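## Task

Put the black cylinder on top of the blue cube, standing upright and centred; it must stay there by itself, not held by the robot, when the scene ends.

## Robot and tools

Robot: two arms, left_arm and right_arm, each with six joints and a gripper. Each scene starts from a new random layout; the first scene's goal is the black cylinder onto the blue cube, and the result of finished_scene states the next one (red cube onto white cube).

Frame: every reported position uses one shared scene frame in metres. The origin sits on the table surface midway between the arms, +z is up, +x extends out across the table, and left_arm is on the +y side. The names left and right refer to the arms, not to sides of a camera image. Arm bases may be tilted. Any mounting plates and the metal frame behind the arms are fixed obstacles; a "too close" message counts a plate and its half of the frame as part of that arm.

Tool execute_actions, argument "actions": a list holding zero or one item. An empty list [] moves nothing and returns the current state plus pictures. A motion item is {"rows": [...], "steps": n}, n from 7 to 15 (default 15), each step lasting 1/30 s. Rows hold 1 to 15 entries; each entry is applied for one step, and the final entry repeats if there are fewer rows than steps. A wait item is {"steps": n} with n up to 300 and no rows. Optional "pictures": true adds camera images to a motion result.

Each row is one list of 14 plain numbers covering both arms, even when only one moves: left_arm waist, shoulder, elbow, wrist pitch, wrist yaw, wrist roll, opening, then the same seven for right_arm. Joint values are absolute target angles in radians, in the same form as the Joint positions line, not offsets. Stated ranges: waist -2.880 to 2.880, shoulder 0.000 to 3.142, elbow 0.000 to 3.019, wrist pitch -1.693 to 1.571, wrist yaw -1.571 to 1.571, wrist roll -2.094 to 2.094. True ends may differ by up to 0.019 rad. A call is refused (nothing sent) if a target is beyond an end by over 0.019 rad and also farther out than that joint's last reported angle. Targets past the real end are clipped there, and the result may report "joint sent to its limit"; a missing message does not prove more travel is possible. Opening is an absolute value from -1 (closed) to +1 (fully open).

Motion is speed limited: each step the command to a joint stays within a fixed distance of its measured angle (waist 0.264, shoulder 0.32, elbow 0.276, wrist pitch 0.33, wrist yaw 0.186, wrist roll 0.522 rad), and if the targets would put the gripper over 70 mm from where it is, all joints are scaled back. Large moves therefore need several calls. Between calls the arms keep heading to the last row sent until they settle or a step is HELD. A result is taken 7 steps before its action finishes; those remaining steps run afterwards, before the next action begins.

Result lines: the state line gives each gripper's end_effector_position (metres) and end_effector_quat_wxyz in the scene frame; printed position may be off, more so at long reach. The gripper's fingers point along its +z, close along its y, and the reported point lies between the pads about 1 cm behind the tips. Joint positions and Joint velocities list per arm the six joints (rad, rad/s) then the pad gap (m, m/s; 0.094 m fully open). grip_measured is the measured opening on the command scale. "joint command not followed" means the clearance check altered or blocked joint targets on some steps; HELD flags steps where your row was not fully sent. MOTOR HOT appears from 85 °C; at 100 °C an OVER-TEMPERATURE FAULT drops that arm until it cools, so avoid holding loads longer than needed.

Gripping: fingers move to the grip_measured value you command (except near ±1). To hold something, command about 0.03 under its current grip_measured for a firm hold, less for lighter. Readings can be off by about 1 mm per gripper. Very thin parts are gripped weaker. Occasional tugs on held parts or pushes on loose objects may occur.

Tool zoom_image: {"camera": name, "region": [x0, y0, x1, y1]} in pixels of that camera's latest image, origin top-left, at most 504 by 504. Cameras: cam_head_left and cam_head_right (896x504, pinhole with radial distortion), cam_left_wrist and cam_right_wrist (504x504 fisheye, pose derived from joint readings). Calibration is given with K, D and T_world_to_cam mapping scene frame to camera frame; it may be slightly off per scene.

Tool finished_scene: {"scene": 1 or 2} ends that scene permanently and grades it; the stack must remain in place on its own afterwards. Replying without any tool call ends all remaining scenes.

Avoid: knocking or placing anything off the table, dropping or slamming objects, pressing hard, and letting the two arms collide or push on each other. Release the placed object and move clear before finishing.

Each tool is called after "Call:" by a JSON object that holds its "op" and its "data".

## Session

I'll start by looking at the scene.

Call:
{"op": "execute_actions", "data": {"actions": []}}

Scene clock: 0.00 s of 4500.00 s.
left_arm: end_effector_position=(+0.5556, +0.6074, +0.1622) grip_measured=+0.313 end_effector_quat_wxyz=(-0.005, -0.246, +0.823, +0.511) | right_arm: end_effector_position=(+0.5046, -0.3216, +0.2563) grip_measured=-0.155 end_effector_quat_wxyz=(+0.381, -0.088, +0.920, +0.035)
Joint positions: left_arm=[ 0.215  2.56   1.815 -0.698 -1.142 -0.176  0.062] | right_arm=[-0.124  1.793  0.533  0.496 -0.048 -0.156  0.04 ]
Joint velocities: left_arm=[-0.005  0.005 -0.002 -0.007  0.022 -0.022 -0.001] | right_arm=[-0.005 -0.015  0.017 -0.002  0.022 -0.022 -0.   ]

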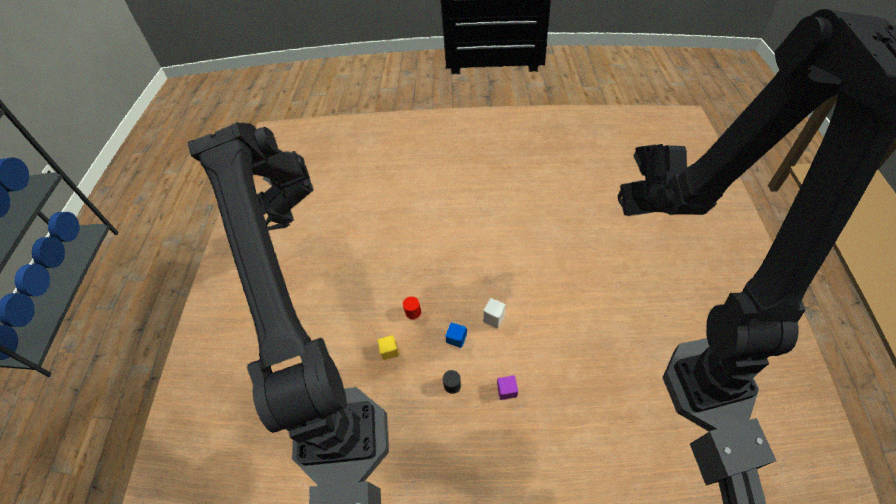

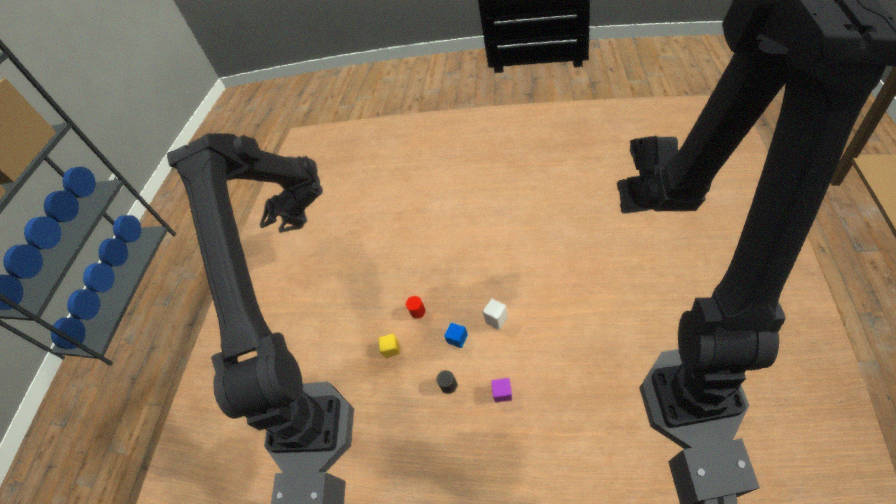

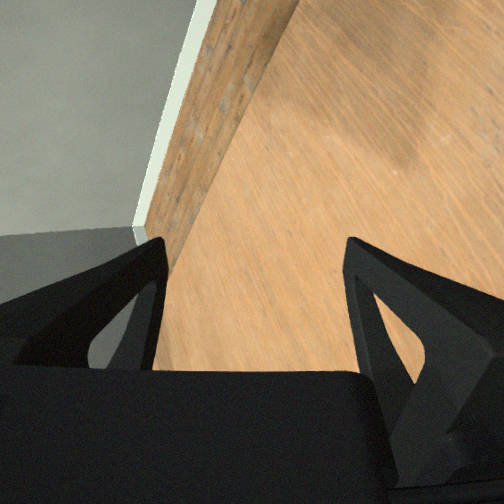

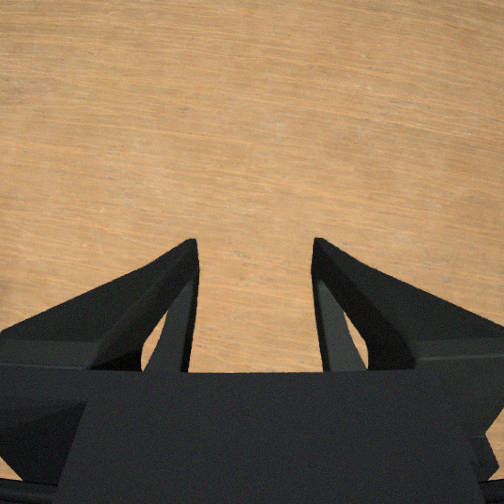

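Call:
{"op": "zoom_image", "data": {"camera": "cam_head_left", "region": [360, 280, 540, 410]}}

Call:
{"op": "zoom_image", "data": {"camera": "cam_head_right", "region": [360, 280, 540, 410]}}

Region (360, 280, 540, 410) of cam_head_left's 896x504 image, scaled by 2.800, with more detail than that image has.

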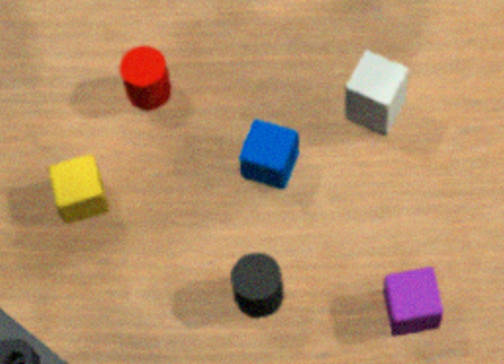

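Region (360, 280, 540, 410) of cam_head_right's 896x504 image, scaled by 2.800, with more detail than that image has.

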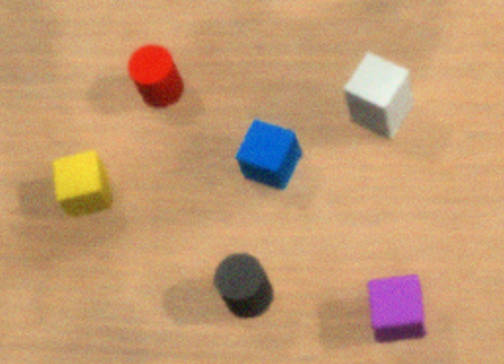

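Call:
{"op": "execute_actions", "data": {"actions": [{"rows": [[0.215, 2.2, 1.815, -0.698, -1.142, -0.176, 0.313, -0.124, 1.793, 0.533, 0.496, -0.048, -0.156, -0.155]], "steps": 15}]}}

Call:
{"op": "execute_actions", "data": {"actions": [{"steps": 20}]}}

Scene clock: 5.60 s of 4500.00 s.
left_arm: end_effector_position=(+0.5690, +0.6156, +0.2082) grip_measured=+0.313 end_effector_quat_wxyz=(+0.022, -0.263, +0.817, +0.513) | right_arm: end_effector_position=(+0.5046, -0.3217, +0.2563) grip_measured=-0.155 end_effector_quat_wxyz=(+0.381, -0.088, +0.920, +0.035)
Joint positions: left_arm=[ 0.215  2.485  1.806 -0.698 -1.142 -0.176  0.062] | right_arm=[-0.124  1.793  0.533  0.496 -0.048 -0.156  0.04 ]
Joint velocities: left_arm=[-0.015 -0.454 -0.002  0.002 -0.051  0.007  0.001] | right_arm=[ 0.005  0.005 -0.007  0.007  0.11  -0.051 -0.   ]
Steps of this call (steps 1 to 90: nothing new was sent; then 2.33 s passed at rest; steps 91 to 98: the first 8 steps of this action). Readings (joint positions):
91: left_arm=[0.215 2.556 1.815 -0.698 -1.142 -0.176] | right_arm=[-0.124 1.793 0.533 0.496 -0.048 -0.156]
92: left_arm=[0.215 2.552 1.811 -0.698 -1.142 -0.176] | right_arm=[-0.124 1.793 0.533 0.496 -0.048 -0.156]
94: left_arm=[0.215 2.535 1.807 -0.698 -1.142 -0.176] | right_arm=[-0.124 1.793 0.533 0.496 -0.048 -0.156]
98: the state above

Scene clock: 6.27 s of 4500.00 s.
left_arm: end_effector_position=(+0.6004, +0.6421, +0.4125) grip_measured=+0.313 end_effector_quat_wxyz=(+0.144, -0.340, +0.776, +0.511) | right_arm: end_effector_position=(+0.5046, -0.3217, +0.2563) grip_measured=-0.155 end_effector_quat_wxyz=(+0.381, -0.088, +0.920, +0.035)
Joint positions: left_arm=[ 0.215  2.185  1.806 -0.698 -1.142 -0.176  0.062] | right_arm=[-0.124  1.793  0.533  0.496 -0.048 -0.156  0.04 ]
Joint velocities: left_arm=[-0.005 -0.005 -0.012 -0.012 -0.022  0.11   0.001] | right_arm=[-0.005  0.005 -0.007 -0.012 -0.051  0.007  0.   ]
Kept back: nothing.
Steps of this call (steps 1 to 7: the last 7 steps of your previous action; steps 8 to 20: the robot went on to your last target). Readings (joint positions):
1: left_arm=[0.215 2.469 1.806 -0.698 -1.142 -0.176] | right_arm=[-0.124 1.793 0.533 0.496 -0.048 -0.156]
2: left_arm=[0.215 2.452 1.806 -0.698 -1.142 -0.176] | right_arm=[-0.124 1.793 0.533 0.496 -0.048 -0.156]
4: left_arm=[0.215 2.416 1.806 -0.698 -1.142 -0.176] | right_arm=[-0.124 1.793 0.533 0.496 -0.048 -0.156]
8: left_arm=[0.215 2.339 1.806 -0.698 -1.142 -0.176] | right_arm=[-0.124 1.793 0.533 0.496 -0.048 -0.156]
20: the state above

Call:
{"op": "execute_actions", "data": {"actions": [{"rows": [[-0.25, 2.185, 1.806, -0.698, -1.142, -0.176, 0.313, -0.124, 1.793, 0.533, 0.496, -0.048, -0.156, -0.155]], "steps": 15}]}}

Call:
{"op": "execute_actions", "data": {"actions": [{"steps": 25}]}}

Scene clock: 7.47 s of 4500.00 s.
left_arm: end_effector_position=(+0.6397, +0.5701, +0.4153) grip_measured=+0.313 end_effector_quat_wxyz=(+0.174, -0.298, +0.794, +0.500) | right_arm: end_effector_position=(+0.5046, -0.3217, +0.2563) grip_measured=-0.155 end_effector_quat_wxyz=(+0.381, -0.088, +0.920, +0.035)
Joint positions: left_arm=[ 0.104  2.188  1.806 -0.698 -1.142 -0.176  0.062] | right_arm=[-0.124  1.793  0.533  0.496 -0.048 -0.156  0.04 ]
Joint velocities: left_arm=[-0.718 -0.005  0.007 -0.002 -0.007 -0.037  0.   ] | right_arm=[-0.005  0.005 -0.012  0.002 -0.007 -0.022  0.   ]
Steps of this call (steps 1 to 28: the robot went on to your last target; steps 29 to 36: the first 8 steps of this action). Readings (joint positions):
29: left_arm=[0.210 2.188 1.806 -0.698 -1.142 -0.176] | right_arm=[-0.124 1.793 0.533 0.496 -0.048 -0.156]
30: left_arm=[0.207 2.188 1.806 -0.698 -1.142 -0.176] | right_arm=[-0.124 1.793 0.533 0.496 -0.048 -0.156]
32: left_arm=[0.183 2.188 1.806 -0.698 -1.142 -0.176] | right_arm=[-0.124 1.793 0.533 0.496 -0.048 -0.156]
36: the state above

Scene clock: 8.30 s of 4500.00 s.
left_arm: end_effector_position=(+0.7087, +0.3155, +0.4345) grip_measured=+0.313 end_effector_quat_wxyz=(+0.271, -0.158, +0.833, +0.455) | right_arm: end_effector_position=(+0.5046, -0.3217, +0.2563) grip_measured=-0.155 end_effector_quat_wxyz=(+0.381, -0.088, +0.920, +0.035)
Joint positions: left_arm=[-0.257  2.188  1.806 -0.698 -1.142 -0.176  0.062] | right_arm=[-0.124  1.793  0.533  0.496 -0.048 -0.156  0.04 ]
Joint velocities: left_arm=[ 0.298 -0.005 -0.012 -0.017 -0.007 -0.051 -0.   ] | right_arm=[-0.005 -0.005  0.007  0.002  0.051 -0.051  0.   ]
Kept back: nothing.
Steps of this call (steps 1 to 7: the last 7 steps of your previous action; steps 8 to 25: the robot went on to your last target). Readings (joint positions):
1: left_arm=[0.080 2.188 1.806 -0.698 -1.142 -0.176] | right_arm=[-0.124 1.793 0.533 0.496 -0.048 -0.156]
2: left_arm=[0.054 2.188 1.806 -0.698 -1.142 -0.176] | right_arm=[-0.124 1.793 0.533 0.496 -0.048 -0.156]
4: left_arm=[-0.002 2.188 1.806 -0.698 -1.142 -0.176] | right_arm=[-0.124 1.793 0.533 0.496 -0.048 -0.156]
8: left_arm=[-0.121 2.188 1.806 -0.698 -1.142 -0.176] | right_arm=[-0.124 1.793 0.533 0.496 -0.048 -0.156]
25: the state above

Call:
{"op": "execute_actions", "data": {"actions": [{"rows": [[-0.25, 2.188, 1.4, -0.698, -1.142, -0.176, 0.313, -0.124, 1.793, 0.533, 0.496, -0.048, -0.156, -0.155]], "steps": 15}]}}

Call:
{"op": "execute_actions", "data": {"actions": [{"steps": 25}]}}

Scene clock: 11.00 s of 4500.00 s.
left_arm: end_effector_position=(+0.6068, +0.3295, +0.3331) grip_measured=+0.313 end_effector_quat_wxyz=(+0.158, -0.085, +0.855, +0.486) | right_arm: end_effector_position=(+0.5046, -0.3217, +0.2563) grip_measured=-0.155 end_effector_quat_wxyz=(+0.381, -0.088, +0.920, +0.035)
Joint positions: left_arm=[-0.243  2.161  1.492 -0.691 -1.142 -0.176  0.062] | right_arm=[-0.124  1.793  0.533  0.496 -0.048 -0.156  0.04 ]
Joint velocities: left_arm=[-0.034  0.083 -1.263  0.012 -0.007 -0.037 -0.001] | right_arm=[ 0.005  0.005  0.002  0.002 -0.007 -0.051 -0.001]
Steps of this call (steps 1 to 30: the robot went on to your last target; steps 31 to 73: nothing new was sent; steps 74 to 81: the first 8 steps of this action). Readings (joint positions):
74: left_arm=[-0.243 2.187 1.789 -0.693 -1.142 -0.176] | right_arm=[-0.124 1.793 0.533 0.496 -0.048 -0.156]
75: left_arm=[-0.243 2.173 1.753 -0.691 -1.142 -0.176] | right_arm=[-0.124 1.793 0.533 0.496 -0.048 -0.156]
77: left_arm=[-0.243 2.158 1.667 -0.691 -1.142 -0.176] | right_arm=[-0.124 1.793 0.533 0.496 -0.048 -0.156]
81: the state above

Scene clock: 11.83 s of 4500.00 s.
left_arm: end_effector_position=(+0.5540, +0.3307, +0.2704) grip_measured=+0.313 end_effector_quat_wxyz=(+0.090, -0.037, +0.861, +0.499) | right_arm: end_effector_position=(+0.5046, -0.3217, +0.2563) grip_measured=-0.155 end_effector_quat_wxyz=(+0.381, -0.088, +0.920, +0.035)
Joint positions: left_arm=[-0.243  2.214  1.382 -0.696 -1.142 -0.176  0.062] | right_arm=[-0.124  1.793  0.533  0.496 -0.048 -0.156  0.04 ]
Joint velocities: left_arm=[-0.015 -0.005  0.012 -0.002 -0.037  0.022  0.   ] | right_arm=[-0.005 -0.015  0.002 -0.002  0.007 -0.022  0.   ]
Kept back: nothing.
Steps of this call (steps 1 to 7: the last 7 steps of your previous action; steps 8 to 25: the robot went on to your last target). Readings (joint positions):
1: left_arm=[-0.243 2.165 1.451 -0.691 -1.142 -0.176] | right_arm=[-0.124 1.793 0.533 0.496 -0.048 -0.156]
2: left_arm=[-0.243 2.172 1.420 -0.692 -1.142 -0.176] | right_arm=[-0.124 1.793 0.533 0.496 -0.048 -0.156]
4: left_arm=[-0.243 2.194 1.387 -0.695 -1.142 -0.176] | right_arm=[-0.124 1.793 0.533 0.496 -0.048 -0.156]
8: left_arm=[-0.243 2.216 1.382 -0.696 -1.142 -0.176] | right_arm=[-0.124 1.793 0.533 0.496 -0.048 -0.156]
25: the state above

Call:
{"op": "execute_actions", "data": {"actions": [{"rows": [[-0.786, 1.744, 0.396, -0.256, -0.063, 0.0, 0.8, -0.124, 1.793, 0.533, 0.496, -0.048, -0.156, -0.155]], "steps": 15}]}}

Call:
{"op": "execute_actions", "data": {"actions": [{"steps": 40}], "pictures": true}}

Scene clock: 17.80 s of 4500.00 s.
left_arm: end_effector_position=(+0.5051, +0.2242, +0.2689) grip_measured=+0.798 end_effector_quat_wxyz=(+0.170, +0.029, +0.923, +0.343) | right_arm: end_effector_position=(+0.5046, -0.3217, +0.2563) grip_measured=-0.155 end_effector_quat_wxyz=(+0.381, -0.088, +0.920, +0.035)
Joint positions: left_arm=[-0.4    2.013  1.09  -0.427 -0.839 -0.101  0.084] | right_arm=[-0.124  1.793  0.533  0.496 -0.048 -0.156  0.04 ]
Joint velocities: left_arm=[-1.04  -1.05  -1.136  0.716  1.092  0.271 -0.001] | right_arm=[-0.005 -0.005  0.002 -0.002 -0.066  0.051 -0.   ]
Steps of this call (steps 1 to 15: the robot went on to your last target; steps 16 to 90: nothing new was sent; then 2.70 s passed at rest; steps 91 to 98: the first 8 steps of this action). Readings (joint positions):
91: left_arm=[-0.248 2.207 1.367 -0.671 -1.111 -0.166] | right_arm=[-0.124 1.793 0.533 0.496 -0.048 -0.156]
92: left_arm=[-0.254 2.188 1.334 -0.625 -1.072 -0.155] | right_arm=[-0.124 1.793 0.533 0.496 -0.048 -0.156]
94: left_arm=[-0.287 2.138 1.253 -0.547 -0.997 -0.135] | right_arm=[-0.124 1.793 0.533 0.496 -0.048 -0.156]
98: the state above

Scene clock: 19.13 s of 4500.00 s.
left_arm: end_effector_position=(+0.1472, +0.1112, +0.1966) grip_measured=+0.798 end_effector_quat_wxyz=(-0.018, +0.326, +0.945, +0.006) | right_arm: end_effector_position=(+0.5046, -0.3217, +0.2563) grip_measured=-0.155 end_effector_quat_wxyz=(+0.381, -0.088, +0.920, +0.035)
Joint positions: left_arm=[-0.794  1.762  0.382 -0.268 -0.068 -0.007  0.084] | right_arm=[-0.124  1.793  0.533  0.496 -0.048 -0.156  0.04 ]
Joint velocities: left_arm=[ 0.005  0.015 -0.017 -0.017  0.022 -0.081 -0.   ] | right_arm=[-0.005 -0.005  0.002  0.002 -0.051  0.095 -0.   ]
Kept back: nothing.
Steps of this call (steps 1 to 7: the last 7 steps of your previous action; steps 8 to 40: the robot went on to your last target). Readings (joint positions):
1: left_arm=[-0.436 1.978 1.048 -0.404 -0.796 -0.094] | right_arm=[-0.124 1.793 0.533 0.496 -0.048 -0.156]
2: left_arm=[-0.475 1.943 1.007 -0.384 -0.753 -0.087] | right_arm=[-0.124 1.793 0.533 0.496 -0.048 -0.156]
4: left_arm=[-0.561 1.878 0.926 -0.351 -0.665 -0.075] | right_arm=[-0.124 1.793 0.533 0.496 -0.048 -0.156]
8: left_arm=[-0.728 1.786 0.753 -0.302 -0.461 -0.053] | right_arm=[-0.124 1.793 0.533 0.496 -0.048 -0.156]
40: the state above
camera_calibration (this result's frames):
cam_left_wrist: T_world_to_cam=[[-0.611089, -0.791561, -0.00120474, 0.175829], [-0.625511, 0.481965, 0.613552, -0.0724234], [-0.485083, 0.375689, -0.789654, 0.30965], [0, 0, 0, 1]] pos_world=[0.212352, 0.0577531, 0.289164]
cam_right_wrist: T_world_to_cam=[[0.19896, -0.979962, -0.00940948, -0.412294], [-0.964345, -0.194061, -0.17994, 0.476531], [0.174509, 0.0448749, -0.983633, 0.302924], [0, 0, 0, 1]] pos_world=[0.488707, -0.32515, 0.379834]

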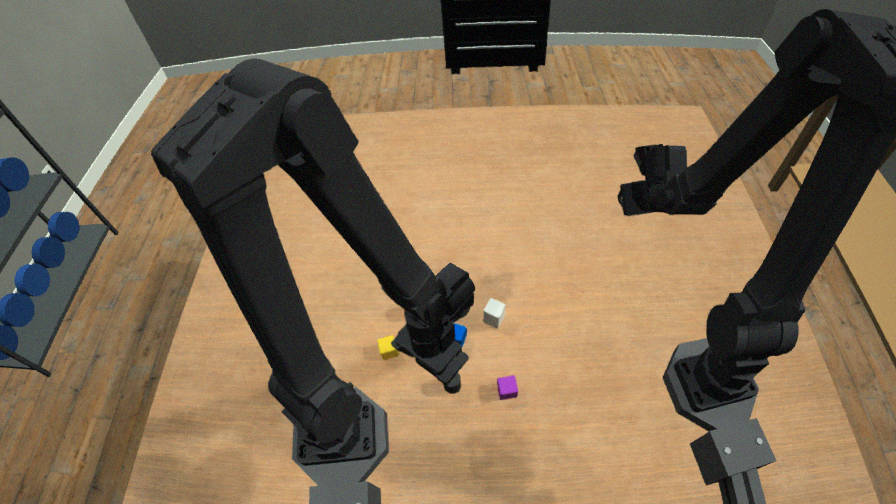

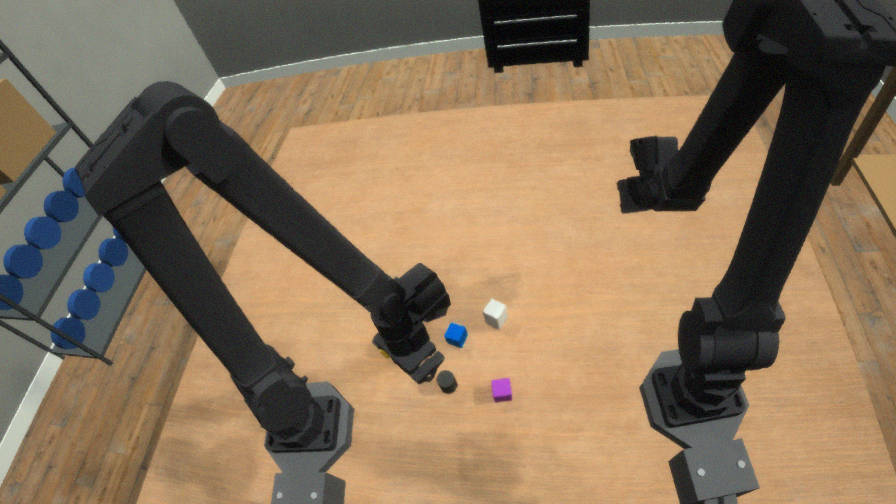

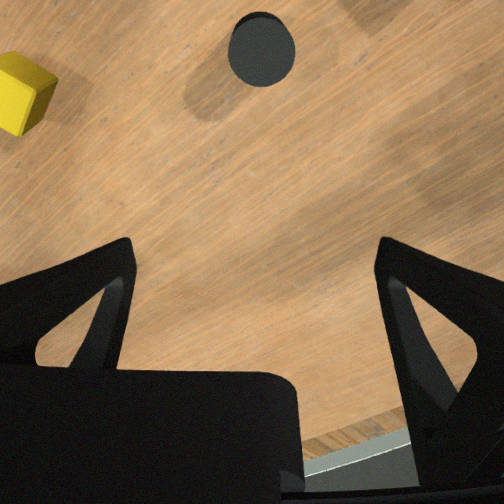

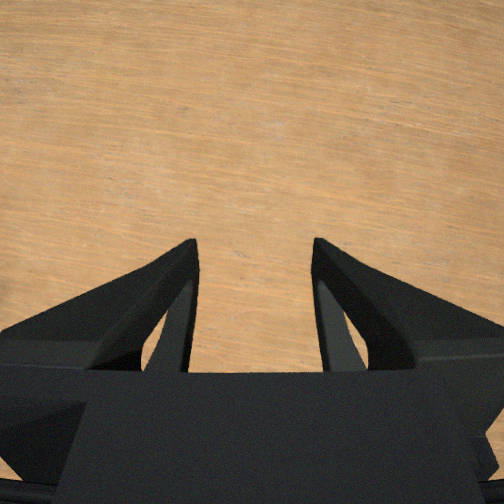

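Call:
{"op": "zoom_image", "data": {"camera": "cam_left_wrist", "region": [200, 0, 320, 120]}}

Region (200, 0, 320, 120) of cam_left_wrist's 504x504 image, scaled by 4.200, with more detail than that image has.

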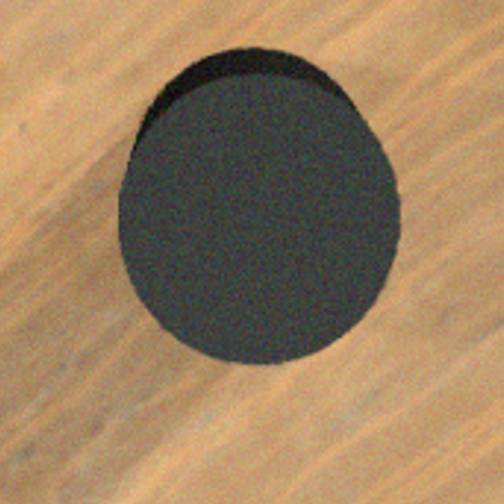

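Call:
{"op": "execute_actions", "data": {"actions": [{"rows": [[-0.786,1.746,0.397,-0.255,-0.063,0,0.8,-0.124,1.793,0.533,0.496,-0.048,-0.156,-0.155],[-0.786,1.751,0.398,-0.251,-0.063,0,0.8,-0.124,1.793,0.533,0.496,-0.048,-0.156,-0.155],[-0.787,1.759,0.401,-0.245,-0.063,0,0.8,-0.124,1.793,0.533,0.496,-0.048,-0.156,-0.155],[-0.787,1.771,0.405,-0.237,-0.063,0,0.8,-0.124,1.793,0.533,0.496,-0.048,-0.156,-0.155],[-0.788,1.786,0.410,-0.226,-0.063,0,0.8,-0.124,1.793,0.533,0.496,-0.048,-0.156,-0.155],[-0.788,1.803,0.416,-0.214,-0.063,0,0.8,-0.124,1.793,0.533,0.496,-0.048,-0.156,-0.155],[-0.789,1.823,0.423,-0.200,-0.063,0,0.8,-0.124,1.793,0.533,0.496,-0.048,-0.156,-0.155],[-0.790,1.846,0.431,-0.184,-0.063,0,0.8,-0.124,1.793,0.533,0.496,-0.048,-0.156,-0.155],[-0.791,1.869,0.439,-0.167,-0.063,0,0.8,-0.124,1.793,0.533,0.496,-0.048,-0.156,-0.155],[-0.792,1.894,0.448,-0.149,-0.063,0,0.8,-0.124,1.793,0.533,0.496,-0.048,-0.156,-0.155],[-0.793,1.920,0.456,-0.131,-0.063,0,0.8,-0.124,1.793,0.533,0.496,-0.048,-0.156,-0.155],[-0.794,1.947,0.466,-0.112,-0.063,0,0.8,-0.124,1.793,0.533,0.496,-0.048,-0.156,-0.155]], "steps": 12}]}}

Call:
{"op": "execute_actions", "data": {"actions": [{"rows": [[-0.795,1.974,0.475,-0.093,-0.063,0,0.8,-0.124,1.793,0.533,0.496,-0.048,-0.156,-0.155],[-0.796,2.000,0.483,-0.075,-0.063,0,0.8,-0.124,1.793,0.533,0.496,-0.048,-0.156,-0.155],[-0.797,2.025,0.492,-0.057,-0.063,0,0.8,-0.124,1.793,0.533,0.496,-0.048,-0.156,-0.155],[-0.798,2.049,0.500,-0.040,-0.063,0,0.8,-0.124,1.793,0.533,0.496,-0.048,-0.156,-0.155],[-0.799,2.071,0.508,-0.024,-0.063,0,0.8,-0.124,1.793,0.533,0.496,-0.048,-0.156,-0.155],[-0.800,2.091,0.515,-0.010,-0.063,0,0.8,-0.124,1.793,0.533,0.496,-0.048,-0.156,-0.155],[-0.801,2.108,0.521,0.002,-0.063,0,0.8,-0.124,1.793,0.533,0.496,-0.048,-0.156,-0.155],[-0.802,2.123,0.526,0.013,-0.063,0,0.8,-0.124,1.793,0.533,0.496,-0.048,-0.156,-0.155],[-0.803,2.135,0.530,0.021,-0.063,0,0.8,-0.124,1.793,0.533,0.496,-0.048,-0.156,-0.155],[-0.804,2.143,0.533,0.027,-0.063,0,0.8,-0.124,1.793,0.533,0.496,-0.048,-0.156,-0.155],[-0.805,2.148,0.534,0.031,-0.063,0,0.8,-0.124,1.793,0.533,0.496,-0.048,-0.156,-0.155],[-0.805,2.150,0.535,0.032,-0.063,0,0.8,-0.124,1.793,0.533,0.496,-0.048,-0.156,-0.155]], "steps": 12}]}}

Call:
{"op": "execute_actions", "data": {"actions": [{"steps": 20}], "pictures": true}}

Scene clock: 26.33 s of 4500.00 s.
left_arm: end_effector_position=(+0.1494, +0.1095, +0.1964) grip_measured=+0.798 end_effector_quat_wxyz=(-0.012, +0.326, +0.945, +0.004) | right_arm: end_effector_position=(+0.5046, -0.3217, +0.2563) grip_measured=-0.155 end_effector_quat_wxyz=(+0.381, -0.088, +0.920, +0.035)
Joint positions: left_arm=[-0.794  1.763  0.383 -0.257 -0.068 -0.007  0.084] | right_arm=[-0.124  1.793  0.533  0.496 -0.048 -0.156  0.04 ]
Joint velocities: left_arm=[-0.005  0.034  0.027  0.212  0.051 -0.022  0.001] | right_arm=[-0.015  0.015 -0.012 -0.012  0.051 -0.022 -0.001]
Steps of this call (steps 1 to 15: the robot went on to your last target; steps 16 to 90: nothing new was sent; then 4.03 s passed at rest; steps 91 to 95: the first 5 steps of this action). Readings (joint positions):
91: left_arm=[-0.794 1.762 0.382 -0.268 -0.068 -0.007] | right_arm=[-0.124 1.793 0.533 0.496 -0.048 -0.156]
92: left_arm=[-0.794 1.762 0.382 -0.268 -0.068 -0.007] | right_arm=[-0.124 1.793 0.533 0.496 -0.048 -0.156]
94: left_arm=[-0.794 1.762 0.382 -0.262 -0.068 -0.007] | right_arm=[-0.124 1.793 0.533 0.496 -0.048 -0.156]
95: the state above

Scene clock: 26.73 s of 4500.00 s.
left_arm: end_effector_position=(+0.1771, +0.0830, +0.1438) grip_measured=+0.798 end_effector_quat_wxyz=(+0.002, +0.325, +0.946, -0.001) | right_arm: end_effector_position=(+0.5046, -0.3217, +0.2563) grip_measured=-0.155 end_effector_quat_wxyz=(+0.381, -0.088, +0.920, +0.035)
Joint positions: left_arm=[-0.794  2.02   0.486 -0.071 -0.068 -0.007  0.084] | right_arm=[-0.124  1.793  0.533  0.496 -0.048 -0.156  0.04 ]
Joint velocities: left_arm=[ 0.005  0.767  0.266  0.491  0.007 -0.007 -0.   ] | right_arm=[ 0.005 -0.005 -0.007  0.017  0.051  0.022 -0.001]
Steps of this call (steps 1 to 7: the last 7 steps of your previous action; steps 8 to 12: the first 5 steps of this action). Readings (joint positions):
8: left_arm=[-0.794 1.908 0.443 -0.144 -0.068 -0.007] | right_arm=[-0.124 1.793 0.533 0.496 -0.048 -0.156]
9: left_arm=[-0.794 1.937 0.455 -0.125 -0.068 -0.007] | right_arm=[-0.124 1.793 0.533 0.496 -0.048 -0.156]
11: left_arm=[-0.794 1.993 0.476 -0.088 -0.068 -0.007] | right_arm=[-0.124 1.793 0.533 0.496 -0.048 -0.156]
12: the state above

Scene clock: 27.40 s of 4500.00 s.
left_arm: end_effector_position=(+0.1821, +0.0764, +0.1136) grip_measured=+0.798 end_effector_quat_wxyz=(+0.005, +0.325, +0.946, -0.002) | right_arm: end_effector_position=(+0.5046, -0.3217, +0.2563) grip_measured=-0.155 end_effector_quat_wxyz=(+0.381, -0.088, +0.920, +0.035)
Joint positions: left_arm=[-0.794  2.145  0.529  0.017 -0.068 -0.007  0.084] | right_arm=[-0.124  1.793  0.533  0.496 -0.048 -0.156  0.04 ]
Joint velocities: left_arm=[-0.005  0.005 -0.007 -0.007 -0.022  0.007  0.   ] | right_arm=[-0.005 -0.015  0.002 -0.002 -0.037 -0.051 -0.001]
Kept back: nothing.
Steps of this call (steps 1 to 7: the last 7 steps of your previous action; steps 8 to 20: the robot went on to your last target). Readings (joint positions):
1: left_arm=[-0.794 2.045 0.495 -0.055 -0.068 -0.007] | right_arm=[-0.124 1.793 0.533 0.496 -0.048 -0.156]
2: left_arm=[-0.794 2.067 0.503 -0.040 -0.068 -0.007] | right_arm=[-0.124 1.793 0.533 0.496 -0.048 -0.156]
4: left_arm=[-0.794 2.104 0.516 -0.014 -0.068 -0.007] | right_arm=[-0.124 1.793 0.533 0.496 -0.048 -0.156]
8: left_arm=[-0.794 2.143 0.528 0.012 -0.068 -0.007] | right_arm=[-0.124 1.793 0.533 0.496 -0.048 -0.156]
20: the state above
camera_calibration (this result's frames):
cam_left_wrist: T_world_to_cam=[[-0.608463, -0.793582, -0.000578789, 0.169066], [-0.649301, 0.497419, 0.57531, 0.0246421], [-0.456268, 0.350431, -0.817935, 0.274076], [0, 0, 0, 1]] pos_world=[0.243923, 0.0258657, 0.210097]
cam_right_wrist: T_world_to_cam=[[0.19896, -0.979962, -0.00940948, -0.412294], [-0.964345, -0.194061, -0.17994, 0.476531], [0.174509, 0.0448749, -0.983633, 0.302924], [0, 0, 0, 1]] pos_world=[0.488707, -0.32515, 0.379834]

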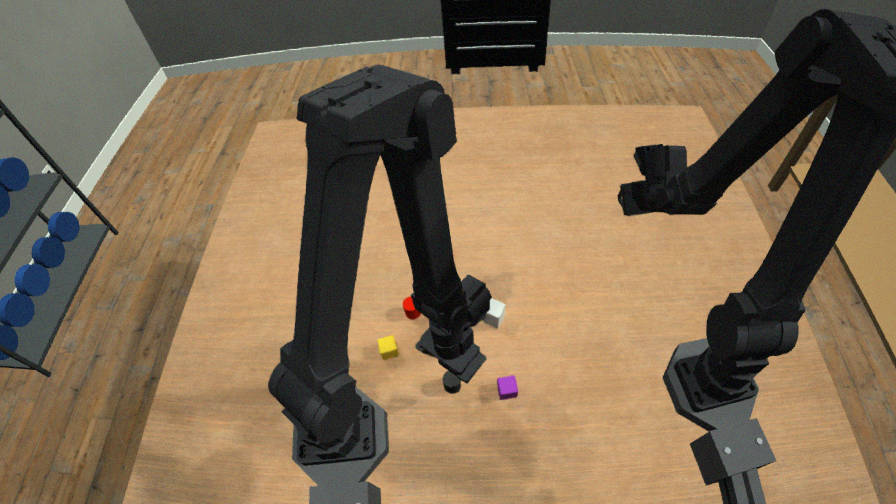

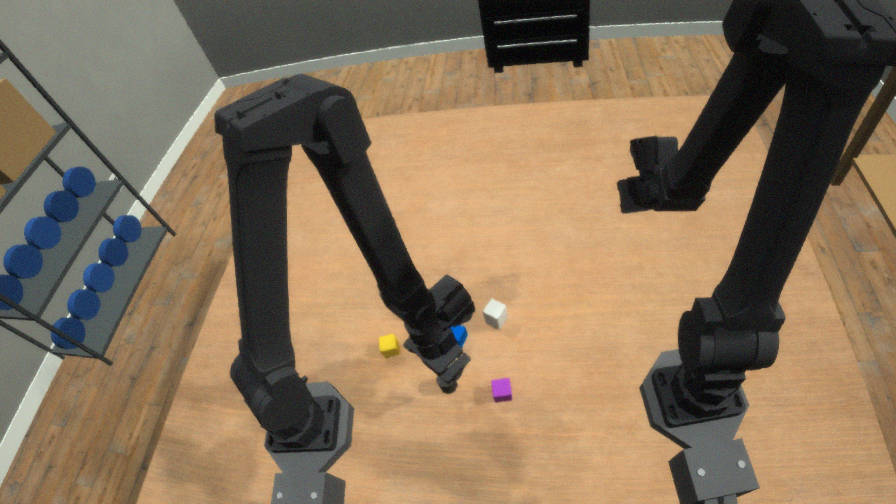

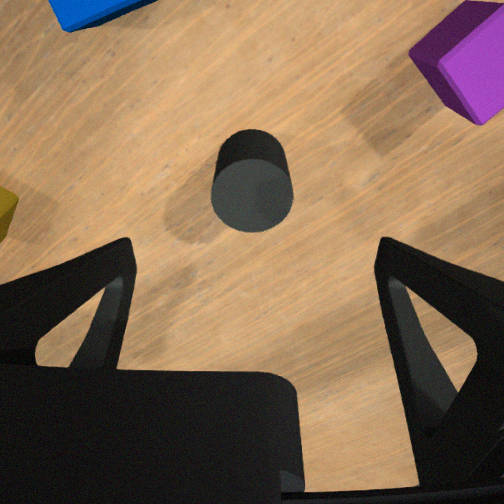

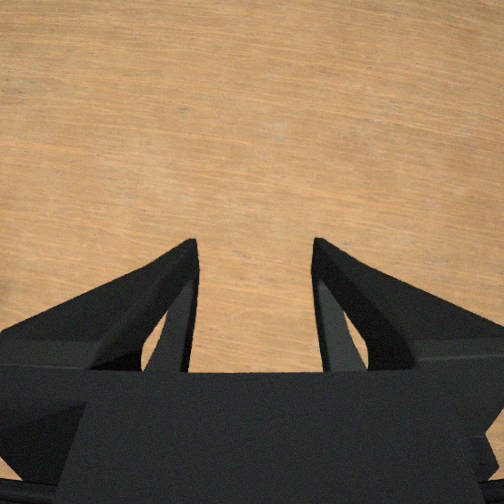

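Call:
{"op": "zoom_image", "data": {"camera": "cam_left_wrist", "region": [100, 110, 420, 290]}}

Region (100, 110, 420, 290) of cam_left_wrist's 504x504 image, scaled by 1.575, with more detail than that image has; it fills the top 284 rows of this view, and the rest is white.

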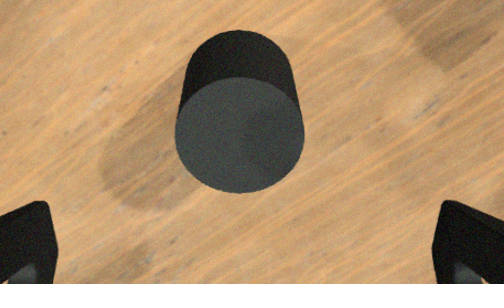

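Call:
{"op": "execute_actions", "data": {"actions": [{"rows": [[-0.794,2.151,0.535,0.033,-0.063,0,0.8,-0.124,1.793,0.533,0.496,-0.048,-0.156,-0.155],[-0.793,2.156,0.537,0.036,-0.063,0,0.8,-0.124,1.793,0.533,0.496,-0.048,-0.156,-0.155],[-0.792,2.163,0.539,0.040,-0.063,0,0.8,-0.124,1.793,0.533,0.496,-0.048,-0.156,-0.155],[-0.791,2.172,0.543,0.046,-0.063,0,0.8,-0.124,1.793,0.533,0.496,-0.048,-0.156,-0.155],[-0.790,2.184,0.547,0.054,-0.063,0,0.8,-0.124,1.793,0.533,0.496,-0.048,-0.156,-0.155],[-0.788,2.198,0.551,0.063,-0.063,0,0.8,-0.124,1.793,0.533,0.496,-0.048,-0.156,-0.155],[-0.786,2.215,0.557,0.073,-0.063,0,0.8,-0.124,1.793,0.533,0.496,-0.048,-0.156,-0.155],[-0.784,2.233,0.563,0.084,-0.063,0,0.8,-0.124,1.793,0.533,0.496,-0.048,-0.156,-0.155],[-0.782,2.252,0.570,0.097,-0.063,0,0.8,-0.124,1.793,0.533,0.496,-0.048,-0.156,-0.155],[-0.780,2.272,0.577,0.109,-0.063,0,0.8,-0.124,1.793,0.533,0.496,-0.048,-0.156,-0.155],[-0.777,2.293,0.584,0.123,-0.063,0,0.8,-0.124,1.793,0.533,0.496,-0.048,-0.156,-0.155],[-0.775,2.315,0.591,0.137,-0.063,0,0.8,-0.124,1.793,0.533,0.496,-0.048,-0.156,-0.155]], "steps": 12}]}}

Call:
{"op": "execute_actions", "data": {"actions": [{"rows": [[-0.772,2.337,0.598,0.150,-0.063,0,0.8,-0.124,1.793,0.533,0.496,-0.048,-0.156,-0.155],[-0.770,2.358,0.605,0.164,-0.063,0,0.8,-0.124,1.793,0.533,0.496,-0.048,-0.156,-0.155],[-0.768,2.378,0.612,0.176,-0.063,0,0.8,-0.124,1.793,0.533,0.496,-0.048,-0.156,-0.155],[-0.765,2.398,0.619,0.189,-0.063,0,0.8,-0.124,1.793,0.533,0.496,-0.048,-0.156,-0.155],[-0.763,2.415,0.625,0.200,-0.063,0,0.8,-0.124,1.793,0.533,0.496,-0.048,-0.156,-0.155],[-0.761,2.432,0.631,0.210,-0.063,0,0.8,-0.124,1.793,0.533,0.496,-0.048,-0.156,-0.155],[-0.760,2.446,0.635,0.219,-0.063,0,0.8,-0.124,1.793,0.533,0.496,-0.048,-0.156,-0.155],[-0.758,2.458,0.639,0.227,-0.063,0,0.8,-0.124,1.793,0.533,0.496,-0.048,-0.156,-0.155],[-0.757,2.467,0.643,0.233,-0.063,0,0.8,-0.124,1.793,0.533,0.496,-0.048,-0.156,-0.155],[-0.757,2.474,0.645,0.237,-0.063,0,0.8,-0.124,1.793,0.533,0.496,-0.048,-0.156,-0.155],[-0.756,2.479,0.647,0.240,-0.063,0,0.8,-0.124,1.793,0.533,0.496,-0.048,-0.156,-0.155],[-0.756,2.480,0.647,0.241,-0.063,0,0.8,-0.124,1.793,0.533,0.496,-0.048,-0.156,-0.155]], "steps": 12}]}}

Call:
{"op": "execute_actions", "data": {"actions": [{"steps": 18}], "pictures": true}}

Scene clock: 32.57 s of 4500.00 s.
left_arm: end_effector_position=(+0.1839, +0.0749, +0.1126) grip_measured=+0.798 end_effector_quat_wxyz=(+0.009, +0.324, +0.946, -0.003) | right_arm: end_effector_position=(+0.5046, -0.3217, +0.2563) grip_measured=-0.155 end_effector_quat_wxyz=(+0.381, -0.088, +0.920, +0.035)
Joint positions: left_arm=[-0.794  2.149  0.53   0.027 -0.068 -0.007  0.084] | right_arm=[-0.124  1.793  0.533  0.496 -0.048 -0.156  0.04 ]
Joint velocities: left_arm=[ 0.005  0.122  0.056  0.164 -0.037 -0.037 -0.001] | right_arm=[-0.005  0.005 -0.002  0.007 -0.051  0.022 -0.001]
Steps of this call (steps 1 to 15: the robot went on to your last target; steps 16 to 90: nothing new was sent; then 2.00 s passed at rest; steps 91 to 95: the first 5 steps of this action). Readings (joint positions):
91: left_arm=[-0.794 2.145 0.529 0.017 -0.068 -0.007] | right_arm=[-0.124 1.793 0.533 0.496 -0.048 -0.156]
92: left_arm=[-0.794 2.145 0.529 0.017 -0.068 -0.007] | right_arm=[-0.124 1.793 0.533 0.496 -0.048 -0.156]
94: left_arm=[-0.794 2.146 0.529 0.022 -0.068 -0.007] | right_arm=[-0.124 1.793 0.533 0.496 -0.048 -0.156]
95: the state above

Scene clock: 32.97 s of 4500.00 s.
left_arm: end_effector_position=(+0.1858, +0.0742, +0.0544) grip_measured=+0.798 end_effector_quat_wxyz=(+0.005, +0.316, +0.949, -0.002) | right_arm: end_effector_position=(+0.5046, -0.3217, +0.2563) grip_measured=-0.155 end_effector_quat_wxyz=(+0.381, -0.088, +0.920, +0.035)
Joint positions: left_arm=[-0.777  2.37   0.61   0.162 -0.068 -0.007  0.084] | right_arm=[-0.124  1.793  0.533  0.496 -0.048 -0.156  0.04 ]
Joint velocities: left_arm=[ 0.083  0.64   0.154  0.339 -0.022 -0.037 -0.   ] | right_arm=[-0.015 -0.005 -0.007 -0.002 -0.007  0.022 -0.002]
Steps of this call (steps 1 to 7: the last 7 steps of your previous action; steps 8 to 12: the first 5 steps of this action). Readings (joint positions):
8: left_arm=[-0.788 2.278 0.582 0.111 -0.068 -0.007] | right_arm=[-0.124 1.793 0.533 0.496 -0.048 -0.156]
9: left_arm=[-0.785 2.302 0.590 0.124 -0.068 -0.007] | right_arm=[-0.124 1.793 0.533 0.496 -0.048 -0.156]
11: left_arm=[-0.780 2.348 0.603 0.150 -0.068 -0.007] | right_arm=[-0.124 1.793 0.533 0.496 -0.048 -0.156]
12: the state above

Scene clock: 33.57 s of 4500.00 s.
left_arm: end_effector_position=(+0.1796, +0.0803, +0.0254) grip_measured=+0.798 end_effector_quat_wxyz=(-0.001, +0.311, +0.950, -0.001) | right_arm: end_effector_position=(+0.5046, -0.3217, +0.2563) grip_measured=-0.155 end_effector_quat_wxyz=(+0.381, -0.088, +0.920, +0.035)
Joint positions: left_arm=[-0.764  2.476  0.641  0.226 -0.068 -0.007  0.084] | right_arm=[-0.124  1.793  0.533  0.496 -0.048 -0.156  0.04 ]
Joint velocities: left_arm=[ 0.015 -0.005 -0.007 -0.007 -0.007 -0.037 -0.   ] | right_arm=[-0.015 -0.015  0.012  0.012 -0.022 -0.037  0.001]
Kept back: nothing.
Steps of this call (steps 1 to 7: the last 7 steps of your previous action; steps 8 to 18: the robot went on to your last target). Readings (joint positions):
1: left_arm=[-0.774 2.391 0.615 0.173 -0.068 -0.007] | right_arm=[-0.124 1.793 0.533 0.496 -0.048 -0.156]
2: left_arm=[-0.772 2.410 0.621 0.184 -0.068 -0.007] | right_arm=[-0.124 1.793 0.533 0.496 -0.048 -0.156]
4: left_arm=[-0.768 2.442 0.630 0.202 -0.068 -0.007] | right_arm=[-0.124 1.793 0.533 0.496 -0.048 -0.156]
8: left_arm=[-0.764 2.475 0.639 0.221 -0.068 -0.007] | right_arm=[-0.124 1.793 0.533 0.496 -0.048 -0.156]
18: the state above
camera_calibration (this result's frames):
cam_left_wrist: T_world_to_cam=[[-0.585154, -0.810922, 0.000431426, 0.167814], [-0.658033, 0.475142, 0.584152, 0.074895], [-0.473906, 0.341535, -0.811644, 0.203117], [0, 0, 0, 1]] pos_world=[0.243739, 0.0311267, 0.121036]
cam_right_wrist: T_world_to_cam=[[0.19896, -0.979962, -0.00940948, -0.412294], [-0.964345, -0.194061, -0.17994, 0.476531], [0.174509, 0.0448749, -0.983633, 0.302924], [0, 0, 0, 1]] pos_world=[0.488707, -0.32515, 0.379834]

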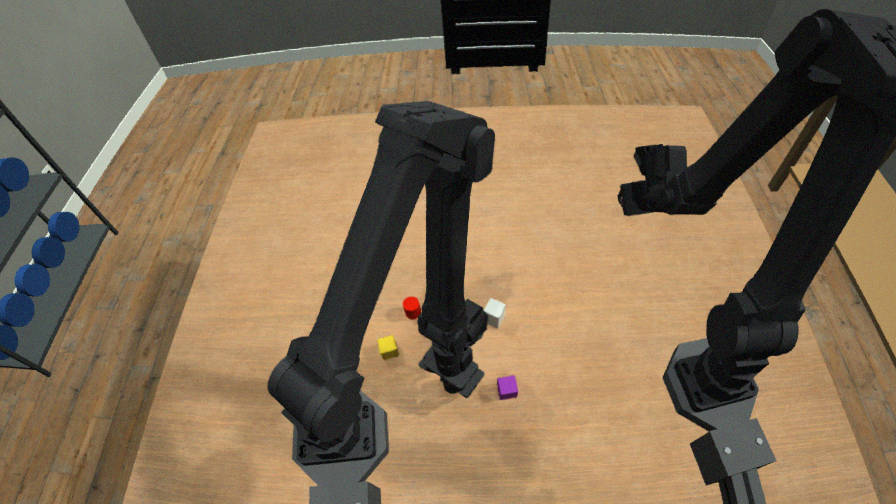

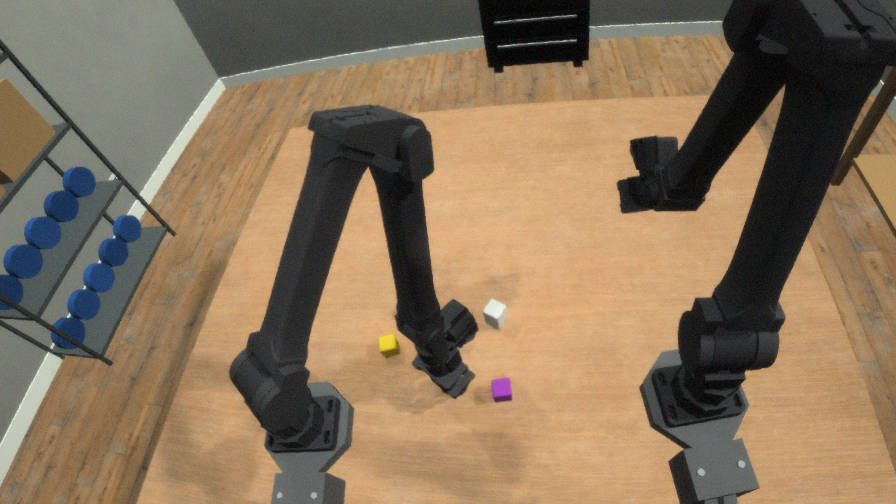

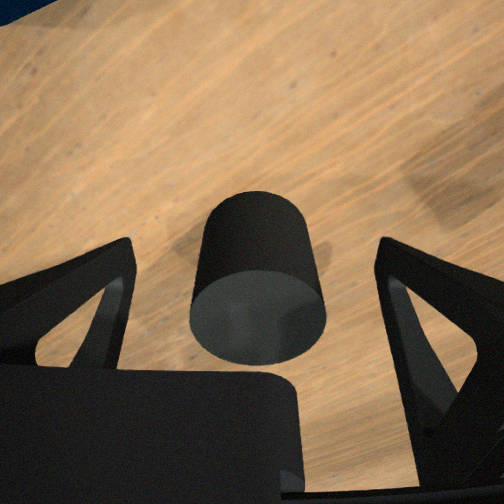

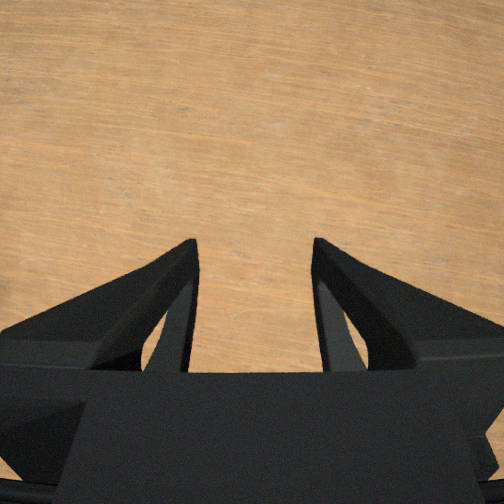

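Call:
{"op": "execute_actions", "data": {"actions": [{"rows": [[-0.756,2.480,0.647,0.241,-0.063,0,0.7,-0.124,1.793,0.533,0.496,-0.048,-0.156,-0.155],[-0.756,2.480,0.647,0.241,-0.063,0,0.58,-0.124,1.793,0.533,0.496,-0.048,-0.156,-0.155],[-0.756,2.480,0.647,0.241,-0.063,0,0.46,-0.124,1.793,0.533,0.496,-0.048,-0.156,-0.155],[-0.756,2.480,0.647,0.241,-0.063,0,0.34,-0.124,1.793,0.533,0.496,-0.048,-0.156,-0.155],[-0.756,2.480,0.647,0.241,-0.063,0,0.22,-0.124,1.793,0.533,0.496,-0.048,-0.156,-0.155],[-0.756,2.480,0.647,0.241,-0.063,0,0.12,-0.124,1.793,0.533,0.496,-0.048,-0.156,-0.155],[-0.756,2.480,0.647,0.241,-0.063,0,0.04,-0.124,1.793,0.533,0.496,-0.048,-0.156,-0.155],[-0.756,2.480,0.647,0.241,-0.063,0,-0.02,-0.124,1.793,0.533,0.496,-0.048,-0.156,-0.155],[-0.756,2.480,0.647,0.241,-0.063,0,-0.06,-0.124,1.793,0.533,0.496,-0.048,-0.156,-0.155],[-0.756,2.480,0.647,0.241,-0.063,0,-0.09,-0.124,1.793,0.533,0.496,-0.048,-0.156,-0.155],[-0.756,2.480,0.647,0.241,-0.063,0,-0.115,-0.124,1.793,0.533,0.496,-0.048,-0.156,-0.155],[-0.756,2.480,0.647,0.241,-0.063,0,-0.135,-0.124,1.793,0.533,0.496,-0.048,-0.156,-0.155],[-0.756,2.480,0.647,0.241,-0.063,0,-0.155,-0.124,1.793,0.533,0.496,-0.048,-0.156,-0.155],[-0.756,2.480,0.647,0.241,-0.063,0,-0.17,-0.124,1.793,0.533,0.496,-0.048,-0.156,-0.155],[-0.756,2.480,0.647,0.241,-0.063,0,-0.185,-0.124,1.793,0.533,0.496,-0.048,-0.156,-0.155]], "steps": 15}]}}

Call:
{"op": "execute_actions", "data": {"actions": [{"steps": 12}]}}

Scene clock: 34.80 s of 4500.00 s.
left_arm: end_effector_position=(+0.1796, +0.0803, +0.0254) grip_measured=+0.015 end_effector_quat_wxyz=(-0.001, +0.311, +0.950, -0.001) | right_arm: end_effector_position=(+0.5046, -0.3217, +0.2563) grip_measured=-0.155 end_effector_quat_wxyz=(+0.381, -0.088, +0.920, +0.035)
Joint positions: left_arm=[-0.764  2.476  0.641  0.226 -0.068 -0.007  0.048] | right_arm=[-0.124  1.793  0.533  0.496 -0.048 -0.156  0.04 ]
Joint velocities: left_arm=[ 0.005  0.015 -0.017 -0.007 -0.051 -0.022 -0.065] | right_arm=[-0.015 -0.005 -0.002  0.012  0.007 -0.081 -0.   ]
Steps of this call (steps 1 to 15: the robot went on to your last target; steps 16 to 29: nothing new was sent; steps 30 to 37: the first 8 steps of this action). Readings (joint positions):
30: left_arm=[-0.764 2.476 0.641 0.226 -0.068 -0.007] | right_arm=[-0.124 1.793 0.533 0.496 -0.048 -0.156]
31: left_arm=[-0.764 2.476 0.641 0.226 -0.068 -0.007] | right_arm=[-0.124 1.793 0.533 0.496 -0.048 -0.156]
33: left_arm=[-0.764 2.476 0.641 0.226 -0.068 -0.007] | right_arm=[-0.124 1.793 0.533 0.496 -0.048 -0.156]
37: the state above

Scene clock: 35.20 s of 4500.00 s.
left_arm: end_effector_position=(+0.1796, +0.0803, +0.0254) grip_measured=-0.172 end_effector_quat_wxyz=(-0.001, +0.311, +0.950, -0.001) | right_arm: end_effector_position=(+0.5046, -0.3217, +0.2563) grip_measured=-0.155 end_effector_quat_wxyz=(+0.381, -0.088, +0.920, +0.035)
Joint positions: left_arm=[-0.764  2.476  0.641  0.226 -0.068 -0.007  0.039] | right_arm=[-0.124  1.793  0.533  0.496 -0.048 -0.156  0.04 ]
Joint velocities: left_arm=[-0.005 -0.015  0.007 -0.012  0.037  0.022 -0.   ] | right_arm=[-0.005 -0.024 -0.017  0.022 -0.022  0.037 -0.001]
Kept back: nothing.
Steps of this call (steps 1 to 7: the last 7 steps of your previous action; steps 8 to 12: the robot went on to your last target). Readings (joint positions):
1: left_arm=[-0.764 2.476 0.641 0.226 -0.068 -0.007] | right_arm=[-0.124 1.793 0.533 0.496 -0.048 -0.156]
2: left_arm=[-0.764 2.476 0.641 0.226 -0.068 -0.007] | right_arm=[-0.124 1.793 0.533 0.496 -0.048 -0.156]
4: left_arm=[-0.764 2.476 0.641 0.226 -0.068 -0.007] | right_arm=[-0.124 1.793 0.533 0.496 -0.048 -0.156]
8: left_arm=[-0.764 2.476 0.641 0.226 -0.068 -0.007] | right_arm=[-0.124 1.793 0.533 0.496 -0.048 -0.156]
12: the state above


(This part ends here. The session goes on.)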